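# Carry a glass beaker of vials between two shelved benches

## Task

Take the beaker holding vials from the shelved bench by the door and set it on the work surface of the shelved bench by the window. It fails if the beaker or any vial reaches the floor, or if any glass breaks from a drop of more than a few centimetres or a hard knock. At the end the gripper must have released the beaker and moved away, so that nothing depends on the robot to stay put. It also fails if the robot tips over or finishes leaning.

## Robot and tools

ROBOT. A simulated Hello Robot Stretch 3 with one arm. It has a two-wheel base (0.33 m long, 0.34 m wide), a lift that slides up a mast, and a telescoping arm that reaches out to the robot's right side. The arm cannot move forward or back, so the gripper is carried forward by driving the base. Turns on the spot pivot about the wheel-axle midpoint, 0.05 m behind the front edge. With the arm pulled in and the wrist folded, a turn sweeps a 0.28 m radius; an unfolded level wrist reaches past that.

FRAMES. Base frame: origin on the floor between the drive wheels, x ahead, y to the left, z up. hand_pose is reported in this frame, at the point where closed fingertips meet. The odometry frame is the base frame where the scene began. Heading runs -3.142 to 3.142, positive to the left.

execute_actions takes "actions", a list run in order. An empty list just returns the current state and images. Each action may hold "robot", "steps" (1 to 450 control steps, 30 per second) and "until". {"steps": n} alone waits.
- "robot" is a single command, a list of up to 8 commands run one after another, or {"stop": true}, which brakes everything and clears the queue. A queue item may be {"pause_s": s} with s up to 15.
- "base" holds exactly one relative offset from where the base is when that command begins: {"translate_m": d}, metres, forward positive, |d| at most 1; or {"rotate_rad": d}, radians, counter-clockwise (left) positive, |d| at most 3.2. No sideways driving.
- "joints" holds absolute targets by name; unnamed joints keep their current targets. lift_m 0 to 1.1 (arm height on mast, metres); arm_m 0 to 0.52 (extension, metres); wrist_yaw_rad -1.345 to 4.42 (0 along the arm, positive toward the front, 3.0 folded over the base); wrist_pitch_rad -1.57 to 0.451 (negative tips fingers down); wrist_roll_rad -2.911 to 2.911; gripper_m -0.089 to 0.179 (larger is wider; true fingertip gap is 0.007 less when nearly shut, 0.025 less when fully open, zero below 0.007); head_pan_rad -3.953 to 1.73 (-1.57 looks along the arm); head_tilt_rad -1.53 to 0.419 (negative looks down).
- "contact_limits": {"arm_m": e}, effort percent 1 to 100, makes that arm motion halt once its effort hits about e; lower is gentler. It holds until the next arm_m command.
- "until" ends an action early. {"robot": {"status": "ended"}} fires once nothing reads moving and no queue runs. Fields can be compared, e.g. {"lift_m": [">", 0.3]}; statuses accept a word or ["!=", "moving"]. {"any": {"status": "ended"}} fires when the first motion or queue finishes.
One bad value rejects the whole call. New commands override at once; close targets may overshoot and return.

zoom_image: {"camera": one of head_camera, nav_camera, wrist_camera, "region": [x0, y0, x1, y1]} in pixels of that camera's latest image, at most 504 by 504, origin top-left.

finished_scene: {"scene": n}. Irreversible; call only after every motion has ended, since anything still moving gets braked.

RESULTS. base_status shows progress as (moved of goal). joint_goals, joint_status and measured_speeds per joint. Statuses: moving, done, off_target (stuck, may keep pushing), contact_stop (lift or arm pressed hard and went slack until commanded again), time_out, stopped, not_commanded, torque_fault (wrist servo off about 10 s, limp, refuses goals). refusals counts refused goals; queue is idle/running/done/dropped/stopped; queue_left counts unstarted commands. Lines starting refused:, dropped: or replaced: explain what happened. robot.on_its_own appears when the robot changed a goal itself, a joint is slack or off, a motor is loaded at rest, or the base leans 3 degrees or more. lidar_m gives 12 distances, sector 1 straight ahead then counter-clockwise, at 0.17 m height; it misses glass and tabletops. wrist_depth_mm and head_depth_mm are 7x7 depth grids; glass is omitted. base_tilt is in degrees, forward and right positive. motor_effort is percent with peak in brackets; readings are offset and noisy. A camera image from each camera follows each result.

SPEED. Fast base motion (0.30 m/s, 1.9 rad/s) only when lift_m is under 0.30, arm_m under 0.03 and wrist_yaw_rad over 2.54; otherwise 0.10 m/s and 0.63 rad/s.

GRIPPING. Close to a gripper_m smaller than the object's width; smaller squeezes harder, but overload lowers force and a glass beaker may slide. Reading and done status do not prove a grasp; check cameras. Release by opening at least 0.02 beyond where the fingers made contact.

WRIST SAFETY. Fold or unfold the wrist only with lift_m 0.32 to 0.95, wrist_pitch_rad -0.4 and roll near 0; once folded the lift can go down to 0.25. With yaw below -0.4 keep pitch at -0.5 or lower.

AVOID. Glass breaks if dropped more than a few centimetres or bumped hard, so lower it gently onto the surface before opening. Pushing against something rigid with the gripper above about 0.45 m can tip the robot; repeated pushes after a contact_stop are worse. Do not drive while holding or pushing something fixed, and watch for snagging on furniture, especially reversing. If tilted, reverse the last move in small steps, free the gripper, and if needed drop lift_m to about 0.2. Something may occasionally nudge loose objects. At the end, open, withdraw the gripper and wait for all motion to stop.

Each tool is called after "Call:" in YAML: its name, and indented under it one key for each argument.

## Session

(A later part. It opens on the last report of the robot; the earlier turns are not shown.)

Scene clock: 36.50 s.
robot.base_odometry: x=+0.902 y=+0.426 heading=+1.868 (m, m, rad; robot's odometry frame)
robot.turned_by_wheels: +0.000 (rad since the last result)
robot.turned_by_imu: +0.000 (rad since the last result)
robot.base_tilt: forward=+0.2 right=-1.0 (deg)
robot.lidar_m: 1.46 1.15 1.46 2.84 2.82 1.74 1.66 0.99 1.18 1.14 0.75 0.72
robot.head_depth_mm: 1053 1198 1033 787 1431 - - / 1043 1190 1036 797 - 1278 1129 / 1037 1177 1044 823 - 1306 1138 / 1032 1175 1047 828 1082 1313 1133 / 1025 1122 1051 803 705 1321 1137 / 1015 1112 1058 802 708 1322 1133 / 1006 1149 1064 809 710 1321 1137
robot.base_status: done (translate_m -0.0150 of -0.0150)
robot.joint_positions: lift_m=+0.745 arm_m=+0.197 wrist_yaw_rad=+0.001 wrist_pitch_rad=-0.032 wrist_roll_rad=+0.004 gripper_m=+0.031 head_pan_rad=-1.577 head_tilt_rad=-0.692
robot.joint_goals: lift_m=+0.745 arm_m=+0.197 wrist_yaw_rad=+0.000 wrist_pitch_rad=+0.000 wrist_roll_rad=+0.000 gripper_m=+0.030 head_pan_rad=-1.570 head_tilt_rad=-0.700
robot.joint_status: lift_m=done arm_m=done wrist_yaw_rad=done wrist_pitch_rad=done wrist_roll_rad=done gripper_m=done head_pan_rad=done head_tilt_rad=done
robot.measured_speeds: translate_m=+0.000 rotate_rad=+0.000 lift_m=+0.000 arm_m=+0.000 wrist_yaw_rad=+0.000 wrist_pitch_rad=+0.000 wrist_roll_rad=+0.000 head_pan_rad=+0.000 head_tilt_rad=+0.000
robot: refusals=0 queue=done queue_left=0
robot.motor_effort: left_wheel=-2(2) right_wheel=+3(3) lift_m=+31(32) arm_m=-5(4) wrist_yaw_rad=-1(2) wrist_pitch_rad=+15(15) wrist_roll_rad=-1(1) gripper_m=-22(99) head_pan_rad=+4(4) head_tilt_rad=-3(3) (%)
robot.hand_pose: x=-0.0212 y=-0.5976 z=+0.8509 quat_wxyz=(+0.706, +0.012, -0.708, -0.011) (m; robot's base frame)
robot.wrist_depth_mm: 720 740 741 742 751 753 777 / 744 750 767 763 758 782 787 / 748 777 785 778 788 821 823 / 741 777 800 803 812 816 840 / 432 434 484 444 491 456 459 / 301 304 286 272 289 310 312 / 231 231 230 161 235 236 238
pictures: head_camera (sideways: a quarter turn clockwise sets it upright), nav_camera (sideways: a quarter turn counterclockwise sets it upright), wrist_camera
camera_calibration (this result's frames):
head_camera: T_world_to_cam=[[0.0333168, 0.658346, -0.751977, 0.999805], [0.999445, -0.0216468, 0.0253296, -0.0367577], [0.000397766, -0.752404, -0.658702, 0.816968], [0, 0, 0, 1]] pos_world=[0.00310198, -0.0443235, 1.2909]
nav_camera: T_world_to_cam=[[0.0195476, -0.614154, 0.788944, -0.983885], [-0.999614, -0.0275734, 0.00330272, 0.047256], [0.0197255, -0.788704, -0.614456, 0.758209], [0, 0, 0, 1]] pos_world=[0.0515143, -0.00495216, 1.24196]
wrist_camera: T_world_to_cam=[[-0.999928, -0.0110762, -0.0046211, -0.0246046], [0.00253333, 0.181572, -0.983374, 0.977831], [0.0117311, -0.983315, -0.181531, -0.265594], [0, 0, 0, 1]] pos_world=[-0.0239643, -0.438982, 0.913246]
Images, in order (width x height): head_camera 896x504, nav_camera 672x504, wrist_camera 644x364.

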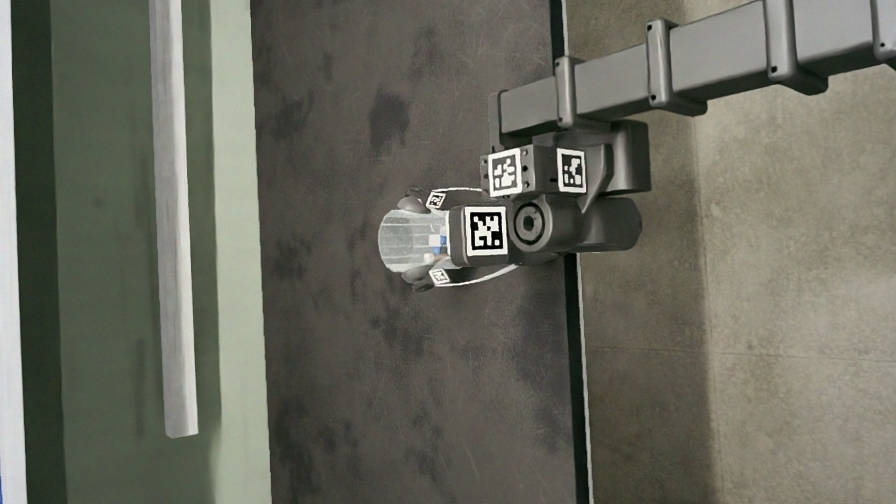

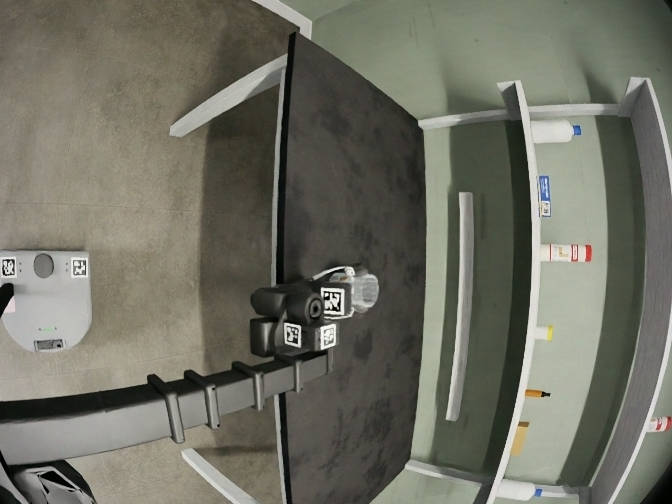

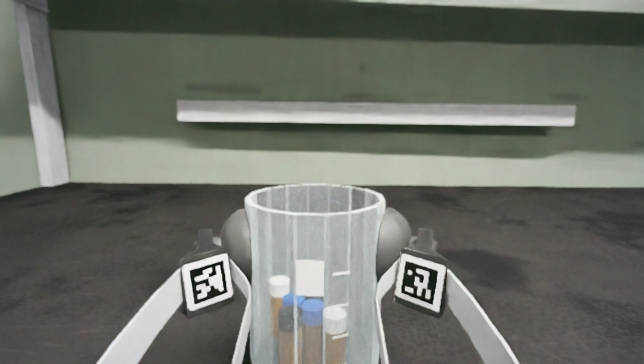

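Call:
execute_actions:
  actions:
    - {"robot":[{"joints":{"gripper_m":0.01,"lift_m":0.79}},{"joints":{"arm_m":0.0},"base":{"rotate_rad":1.59}},{"base":{"translate_m":1.0}},{"base":{"translate_m":1.0}},{"base":{"rotate_rad":1.57}}],"steps":450,"until":{"robot":{"status":"ended"}}}

Call:
execute_actions:
  actions:
    - {"steps":450,"until":{"robot":{"status":"ended"}}}
    - {"steps":450,"until":{"robot":{"status":"ended"}}}

Scene clock: 51.87 s.
robot.base_odometry: x=-0.043 y=+0.117 heading=-2.826 (m, m, rad; robot's odometry frame)
robot.turned_by_wheels: +1.590 (rad since the last result)
robot.turned_by_imu: +1.580 (rad since the last result)
robot.base_tilt: forward=-0.2 right=+0.6 (deg)
robot.lidar_m: 2.14 1.88 1.75 1.67 1.73 1.71 2.13 1.57 1.08 1.04 1.07 1.73
robot.head_depth_mm: 864 981 1129 1466 1555 1355 - / 858 978 1131 1344 1513 1350 - / 854 971 1123 1336 1522 - - / 849 966 1117 1322 1492 1307 1117 / 849 958 1107 1314 1504 1323 1134 / 838 952 1100 1301 1485 1322 1137 / 837 945 1092 1566 1551 1321 1139
robot.base_status: moving (translate_m +0.9948 of +1.0000)
robot.joint_positions: lift_m=+0.790 arm_m=+0.000 wrist_yaw_rad=+0.001 wrist_pitch_rad=-0.033 wrist_roll_rad=+0.004 gripper_m=+0.025 head_pan_rad=-1.577 head_tilt_rad=-0.692
robot.joint_goals: lift_m=+0.790 arm_m=+0.000 wrist_yaw_rad=+0.000 wrist_pitch_rad=+0.000 wrist_roll_rad=+0.000 gripper_m=+0.024 head_pan_rad=-1.570 head_tilt_rad=-0.700
robot.joint_status: lift_m=done arm_m=done wrist_yaw_rad=done wrist_pitch_rad=done wrist_roll_rad=done gripper_m=done head_pan_rad=done head_tilt_rad=done
robot.measured_speeds: translate_m=+0.042 rotate_rad=+0.000 lift_m=+0.000 arm_m=+0.000 wrist_yaw_rad=+0.000 wrist_pitch_rad=+0.000 wrist_roll_rad=+0.000 head_pan_rad=+0.000 head_tilt_rad=+0.000
robot: refusals=0 queue=running queue_left=2
robot.on_its_own: gripper_m is held at +0.024, not at your +0.010, by its stall guard, which is not easing now
robot.motor_effort: left_wheel=-2(6) right_wheel=+3(7) lift_m=+32(34) arm_m=-5(5) wrist_yaw_rad=-1(1) wrist_pitch_rad=+16(16) wrist_roll_rad=-1(1) gripper_m=-25(99) head_pan_rad=+4(4) head_tilt_rad=-3(3) (%)
robot.hand_pose: x=-0.0212 y=-0.4006 z=+0.8957 quat_wxyz=(+0.706, +0.012, -0.708, -0.012) (m; robot's base frame)
robot.wrist_depth_mm: - 729 727 730 723 742 - / - - 757 750 765 753 - / - - 768 787 783 792 - / - - 794 796 815 810 - / - - 814 829 822 - - / 972 - 855 840 880 - - / 840 894 882 161 881 - -
pictures: head_camera (sideways: a quarter turn clockwise sets it upright), nav_camera (sideways: a quarter turn counterclockwise sets it upright), wrist_camera
camera_calibration (this result's frames):
head_camera: T_world_to_cam=[[0.0333169, 0.658346, -0.751977, 0.999805], [0.999445, -0.0216469, 0.0253296, -0.0367577], [0.000397676, -0.752404, -0.658702, 0.816968], [0, 0, 0, 1]] pos_world=[0.00310197, -0.0443235, 1.2909]
nav_camera: T_world_to_cam=[[0.0195475, -0.614154, 0.788944, -0.983885], [-0.999614, -0.0275733, 0.00330272, 0.047256], [0.0197254, -0.788704, -0.614456, 0.758209], [0, 0, 0, 1]] pos_world=[0.0515143, -0.00495217, 1.24196]
wrist_camera: T_world_to_cam=[[-0.99993, -0.010923, -0.00463217, -0.0221822], [0.00256049, 0.182551, -0.983193, 0.986291], [0.011585, -0.983136, -0.18251, -0.0627819], [0, 0, 0, 1]] pos_world=[-0.0239787, -0.242014, 0.958153]
Images, in order (width x height): head_camera 896x504, nav_camera 672x504, wrist_camera 644x364.

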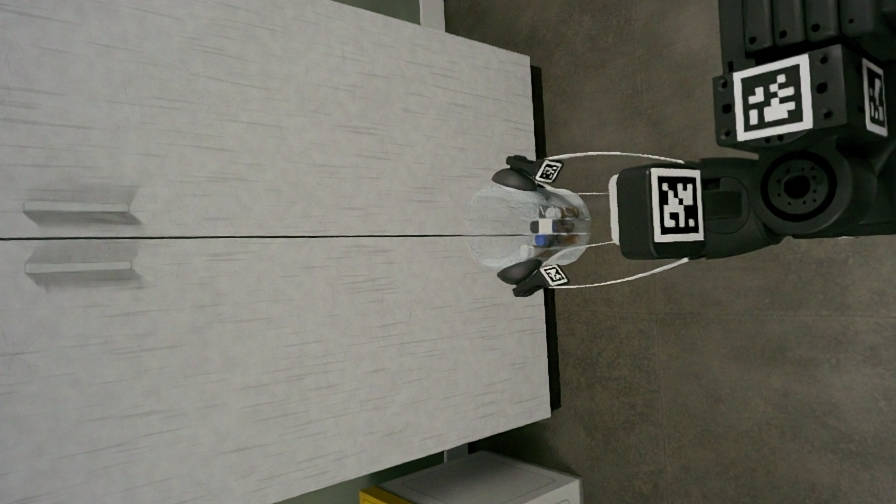

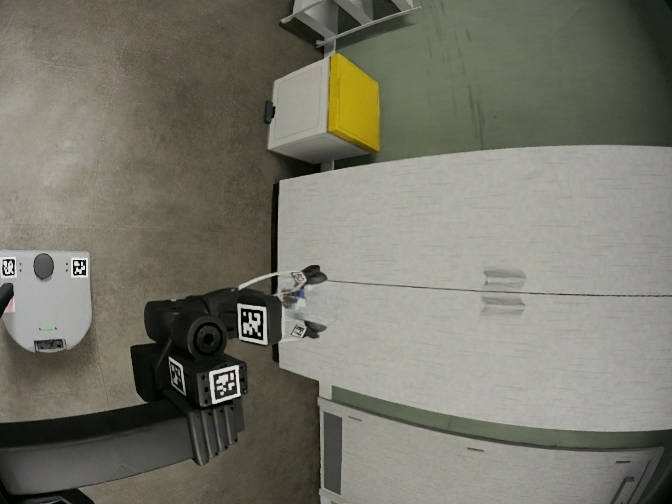

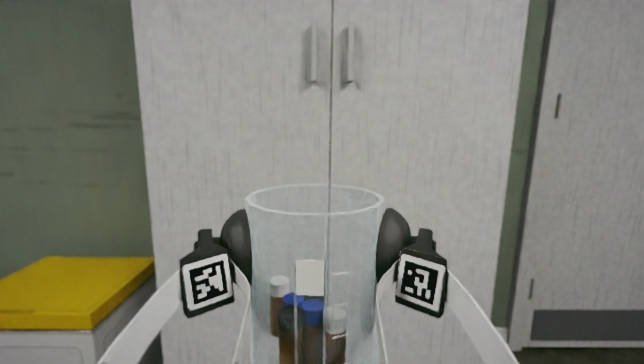

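Scene clock: 67.77 s.
robot.base_odometry: x=-0.999 y=-0.196 heading=-1.256 (m, m, rad; robot's odometry frame)
robot.turned_by_wheels: +1.570 (rad since the last result)
robot.turned_by_imu: +1.560 (rad since the last result)
robot.base_tilt: forward=+0.3 right=-1.0 (deg)
robot.lidar_m: 1.73 1.74 2.35 3.11 1.48 1.07 1.03 1.08 1.01 0.87 1.03 1.04
robot.head_depth_mm: 1278 1404 1027 1801 1553 1353 - / 1281 1382 1042 1753 1565 1353 - / 1254 1378 1046 1377 1531 - - / 1254 1370 1044 1137 1510 1304 1127 / 1242 1359 1053 1146 1532 1313 1134 / 1243 1365 1063 927 1580 1327 1140 / 1228 1373 1069 919 1574 1328 1136
robot.base_status: done (rotate_rad +1.5698 of +1.5700)
robot.joint_positions: lift_m=+0.790 arm_m=+0.000 wrist_yaw_rad=+0.001 wrist_pitch_rad=-0.033 wrist_roll_rad=+0.004 gripper_m=+0.029 head_pan_rad=-1.577 head_tilt_rad=-0.692
robot.joint_goals: lift_m=+0.790 arm_m=+0.000 wrist_yaw_rad=+0.000 wrist_pitch_rad=+0.000 wrist_roll_rad=+0.000 gripper_m=+0.027 head_pan_rad=-1.570 head_tilt_rad=-0.700
robot.joint_status: lift_m=done arm_m=done wrist_yaw_rad=done wrist_pitch_rad=done wrist_roll_rad=done gripper_m=done head_pan_rad=done head_tilt_rad=done
robot.measured_speeds: translate_m=+0.000 rotate_rad=+0.000 lift_m=+0.000 arm_m=+0.000 wrist_yaw_rad=+0.000 wrist_pitch_rad=+0.000 wrist_roll_rad=+0.000 head_pan_rad=+0.000 head_tilt_rad=+0.000
robot: refusals=0 queue=done queue_left=0
robot.on_its_own: gripper_m is held at +0.027, not at your +0.010, by its stall guard, which is not easing now
robot.motor_effort: left_wheel=-2(5) right_wheel=+3(6) lift_m=+31(31) arm_m=-5(5) wrist_yaw_rad=-1(0) wrist_pitch_rad=+16(16) wrist_roll_rad=-1(1) gripper_m=-23(25) head_pan_rad=+5(5) head_tilt_rad=-4(2) (%)
robot.hand_pose: x=-0.0212 y=-0.4006 z=+0.8957 quat_wxyz=(+0.706, +0.012, -0.708, -0.012) (m; robot's base frame)
robot.wrist_depth_mm: 979 934 - - - - - / - - - - - - - / - - - - - - - / - - - - - - - / 554 560 619 578 632 589 593 / 533 543 718 548 - - - / - - - 161 - - -
pictures: head_camera (sideways: a quarter turn clockwise sets it upright), nav_camera (sideways: a quarter turn counterclockwise sets it upright), wrist_camera
camera_calibration (this result's frames):
head_camera: T_world_to_cam=[[0.033317, 0.658346, -0.751977, 0.999805], [0.999445, -0.021647, 0.0253296, -0.0367577], [0.000397586, -0.752404, -0.658702, 0.816968], [0, 0, 0, 1]] pos_world=[0.00310197, -0.0443235, 1.2909]
nav_camera: T_world_to_cam=[[0.0195474, -0.614154, 0.788944, -0.983885], [-0.999614, -0.0275732, 0.00330272, 0.047256], [0.0197253, -0.788704, -0.614456, 0.758209], [0, 0, 0, 1]] pos_world=[0.0515143, -0.00495217, 1.24196]
wrist_camera: T_world_to_cam=[[-0.99993, -0.010922, -0.00463269, -0.0221816], [0.00256119, 0.182551, -0.983193, 0.986291], [0.0115841, -0.983136, -0.18251, -0.0627807], [0, 0, 0, 1]] pos_world=[-0.0239789, -0.242013, 0.958153]
Images, in order (width x height): head_camera 896x504, nav_camera 672x504, wrist_camera 644x364.

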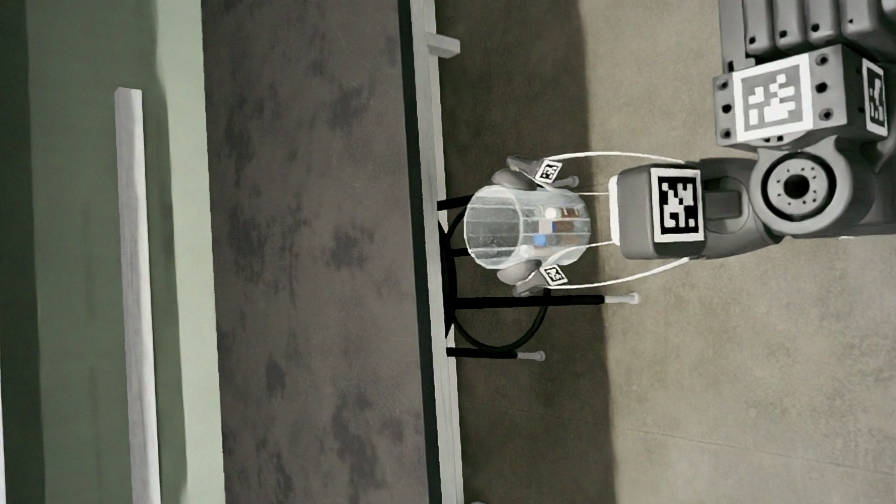

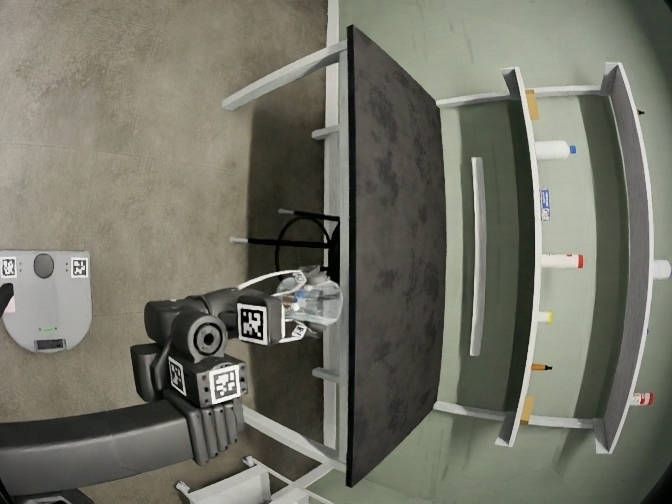

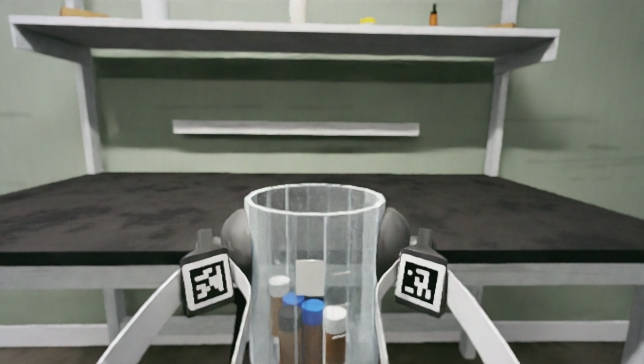

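Call:
execute_actions:
  actions:
    - {"robot":[{"joints":{"arm_m":0.47}},{"joints":{"lift_m":0.735}},{"joints":{"lift_m":0.722}}],"steps":450,"until":{"robot":{"status":"ended"}}}

Scene clock: 74.30 s.
robot.base_odometry: x=-0.999 y=-0.196 heading=-1.256 (m, m, rad; robot's odometry frame)
robot.turned_by_wheels: +0.000 (rad since the last result)
robot.turned_by_imu: -0.001 (rad since the last result)
robot.base_tilt: forward=+0.2 right=-1.0 (deg)
robot.lidar_m: 1.73 1.74 2.35 3.12 1.49 1.07 1.03 1.08 1.02 0.87 1.03 1.04
robot.head_depth_mm: 1279 1400 1030 1779 1547 1348 - / 1277 1390 1035 1759 - 1295 1118 / 1268 1385 1092 1802 1537 1310 1131 / 1257 1379 1150 1751 1573 1328 1131 / 1248 1370 1052 1146 1517 1322 1140 / 1242 1364 1055 929 1574 1323 1138 / 1229 1367 1067 922 1589 1339 1135
robot.base_status: done (rotate_rad +1.5698 of +1.5700)
robot.joint_positions: lift_m=+0.722 arm_m=+0.470 wrist_yaw_rad=+0.001 wrist_pitch_rad=-0.033 wrist_roll_rad=+0.004 gripper_m=+0.029 head_pan_rad=-1.577 head_tilt_rad=-0.692
robot.joint_goals: lift_m=+0.722 arm_m=+0.470 wrist_yaw_rad=+0.000 wrist_pitch_rad=+0.000 wrist_roll_rad=+0.000 gripper_m=+0.027 head_pan_rad=-1.570 head_tilt_rad=-0.700
robot.joint_status: lift_m=done arm_m=done wrist_yaw_rad=done wrist_pitch_rad=done wrist_roll_rad=done gripper_m=done head_pan_rad=done head_tilt_rad=done
robot.measured_speeds: translate_m=+0.000 rotate_rad=+0.000 lift_m=+0.000 arm_m=+0.000 wrist_yaw_rad=+0.000 wrist_pitch_rad=+0.000 wrist_roll_rad=+0.000 head_pan_rad=+0.000 head_tilt_rad=+0.000
robot: refusals=0 queue=done queue_left=0
robot.on_its_own: gripper_m is held at +0.027, not at your +0.010, by its stall guard, which is not easing now
robot.motor_effort: left_wheel=-1(2) right_wheel=+3(3) lift_m=+15(31) arm_m=+4(4) wrist_yaw_rad=-1(0) wrist_pitch_rad=+16(16) wrist_roll_rad=-1(1) gripper_m=-23(24) head_pan_rad=+5(4) head_tilt_rad=-4(3) (%)
robot.hand_pose: x=-0.0212 y=-0.8700 z=+0.8285 quat_wxyz=(+0.706, +0.012, -0.708, -0.012) (m; robot's base frame)
robot.wrist_depth_mm: 722 726 713 762 740 742 748 / 741 742 748 755 767 781 773 / 774 765 783 786 768 809 805 / 651 648 673 684 693 705 742 / 364 370 405 377 412 383 386 / 254 255 242 230 245 263 264 / 196 196 196 161 199 200 201
pictures: head_camera (sideways: a quarter turn clockwise sets it upright), nav_camera (sideways: a quarter turn counterclockwise sets it upright), wrist_camera
camera_calibration (this result's frames):
head_camera: T_world_to_cam=[[0.0333169, 0.658346, -0.751977, 0.999805], [0.999445, -0.0216469, 0.0253296, -0.0367577], [0.000397676, -0.752404, -0.658702, 0.816968], [0, 0, 0, 1]] pos_world=[0.00310197, -0.0443235, 1.2909]
nav_camera: T_world_to_cam=[[0.0195475, -0.614154, 0.788944, -0.983885], [-0.999614, -0.0275733, 0.00330272, 0.047256], [0.0197254, -0.788704, -0.614456, 0.758209], [0, 0, 0, 1]] pos_world=[0.0515143, -0.00495217, 1.24196]
wrist_camera: T_world_to_cam=[[-0.99993, -0.0109212, -0.00463507, -0.0276166], [0.00256094, 0.182783, -0.98315, 1.00611], [0.0115844, -0.983093, -0.182742, -0.536276], [0, 0, 0, 1]] pos_world=[-0.0239788, -0.71141, 0.891024]
Images, in order (width x height): head_camera 896x504, nav_camera 672x504, wrist_camera 644x364.

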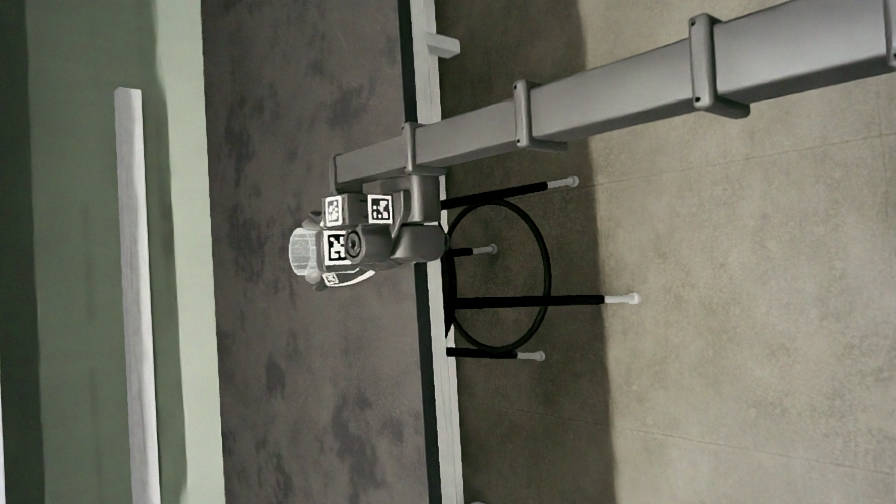

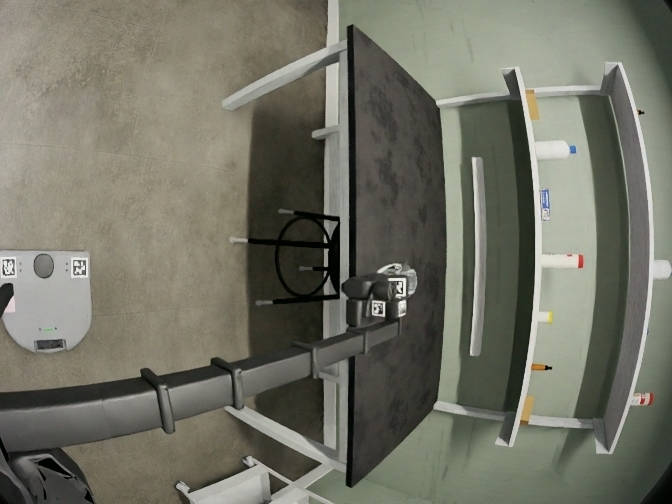

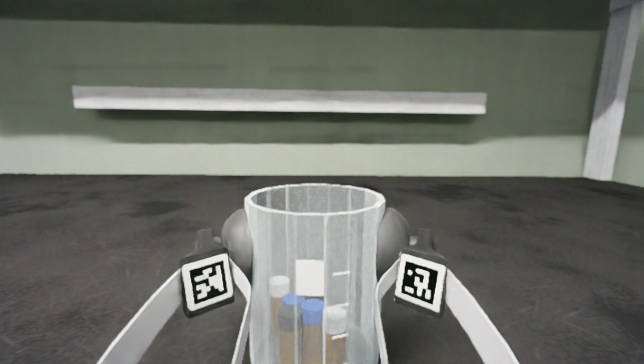

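Call:
execute_actions:
  actions:
    - {"robot":[{"joints":{"lift_m":0.716}},{"joints":{"gripper_m":0.17}},{"joints":{"arm_m":0.1}}],"steps":450,"until":{"robot":{"status":"ended"}}}

Scene clock: 80.70 s.
robot.base_odometry: x=-0.999 y=-0.196 heading=-1.256 (m, m, rad; robot's odometry frame)
robot.turned_by_wheels: +0.000 (rad since the last result)
robot.turned_by_imu: -0.001 (rad since the last result)
robot.base_tilt: forward=+0.2 right=-1.0 (deg)
robot.lidar_m: 1.73 1.74 2.36 3.12 1.49 1.07 1.03 1.08 1.01 0.87 1.03 1.04
robot.head_depth_mm: 1282 1404 1034 1793 1548 1338 - / 1277 1394 1036 1775 1590 - 1106 / 1272 1376 1042 1357 1577 - 1130 / 1253 1376 1045 1138 1600 1310 1125 / 1250 1354 1050 1134 1533 1310 1141 / 1245 1380 1056 926 1574 1325 1143 / 1234 1379 1057 917 1571 1331 1142
robot.base_status: done (rotate_rad +1.5698 of +1.5700)
robot.joint_positions: lift_m=+0.716 arm_m=+0.100 wrist_yaw_rad=+0.001 wrist_pitch_rad=-0.023 wrist_roll_rad=+0.004 gripper_m=+0.170 head_pan_rad=-1.577 head_tilt_rad=-0.692
robot.joint_goals: lift_m=+0.716 arm_m=+0.100 wrist_yaw_rad=+0.000 wrist_pitch_rad=+0.000 wrist_roll_rad=+0.000 gripper_m=+0.170 head_pan_rad=-1.570 head_tilt_rad=-0.700
robot.joint_status: lift_m=done arm_m=done wrist_yaw_rad=done wrist_pitch_rad=done wrist_roll_rad=done gripper_m=done head_pan_rad=done head_tilt_rad=done
robot.measured_speeds: translate_m=+0.000 rotate_rad=+0.000 lift_m=+0.000 arm_m=+0.000 wrist_yaw_rad=+0.000 wrist_pitch_rad=+0.000 wrist_roll_rad=+0.000 head_pan_rad=+0.000 head_tilt_rad=+0.000
robot: refusals=0 queue=done queue_left=0
robot.motor_effort: left_wheel=-2(2) right_wheel=+3(3) lift_m=+14(13) arm_m=-5(5) wrist_yaw_rad=-1(1) wrist_pitch_rad=+11(16) wrist_roll_rad=-1(1) gripper_m=+0(99) head_pan_rad=+4(4) head_tilt_rad=-3(3) (%)
robot.hand_pose: x=-0.0212 y=-0.5009 z=+0.8251 quat_wxyz=(+0.706, +0.009, -0.708, -0.008) (m; robot's base frame)
robot.wrist_depth_mm: - - - - - 982 - / - - - - - - - / - - - - - - - / 666 683 700 702 733 736 747 / 406 409 413 416 421 431 431 / - - 631 614 - - - / - - - - - - -
pictures: head_camera (sideways: a quarter turn clockwise sets it upright), nav_camera (sideways: a quarter turn counterclockwise sets it upright), wrist_camera
camera_calibration (this result's frames):
head_camera: T_world_to_cam=[[0.033317, 0.658346, -0.751977, 0.999805], [0.999445, -0.021647, 0.0253296, -0.0367577], [0.000397586, -0.752404, -0.658702, 0.816968], [0, 0, 0, 1]] pos_world=[0.00310197, -0.0443235, 1.2909]
nav_camera: T_world_to_cam=[[0.0195474, -0.614154, 0.788944, -0.983885], [-0.999614, -0.0275732, 0.00330272, 0.047256], [0.0197253, -0.788704, -0.614456, 0.758209], [0, 0, 0, 1]] pos_world=[0.0515143, -0.00495217, 1.24196]
wrist_camera: T_world_to_cam=[[-0.99993, -0.0109727, -0.00453452, -0.0237086], [0.0025688, 0.172935, -0.98493, 0.931847], [0.0115915, -0.984872, -0.172894, -0.183077], [0, 0, 0, 1]] pos_world=[-0.0239785, -0.341716, 0.886044]
Images, in order (width x height): head_camera 896x504, nav_camera 672x504, wrist_camera 644x364.

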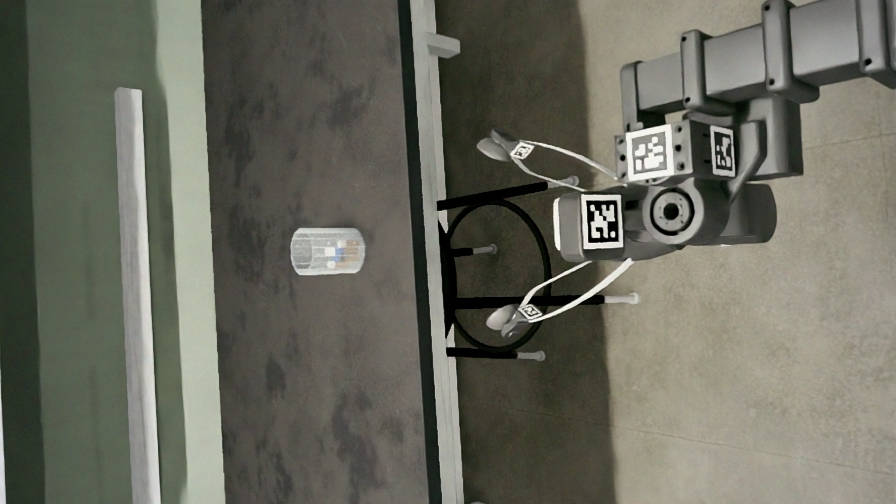

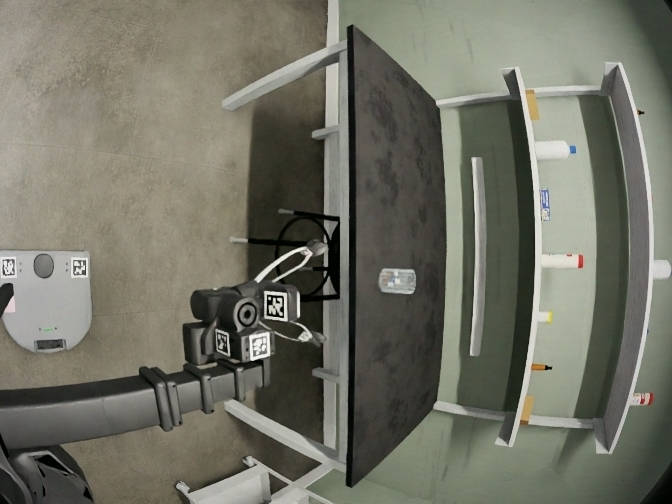

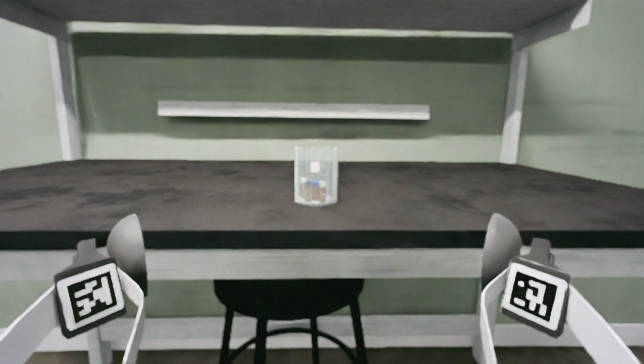

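Call:
finished_scene:
  scene: 1

The scene is finished: the task was done.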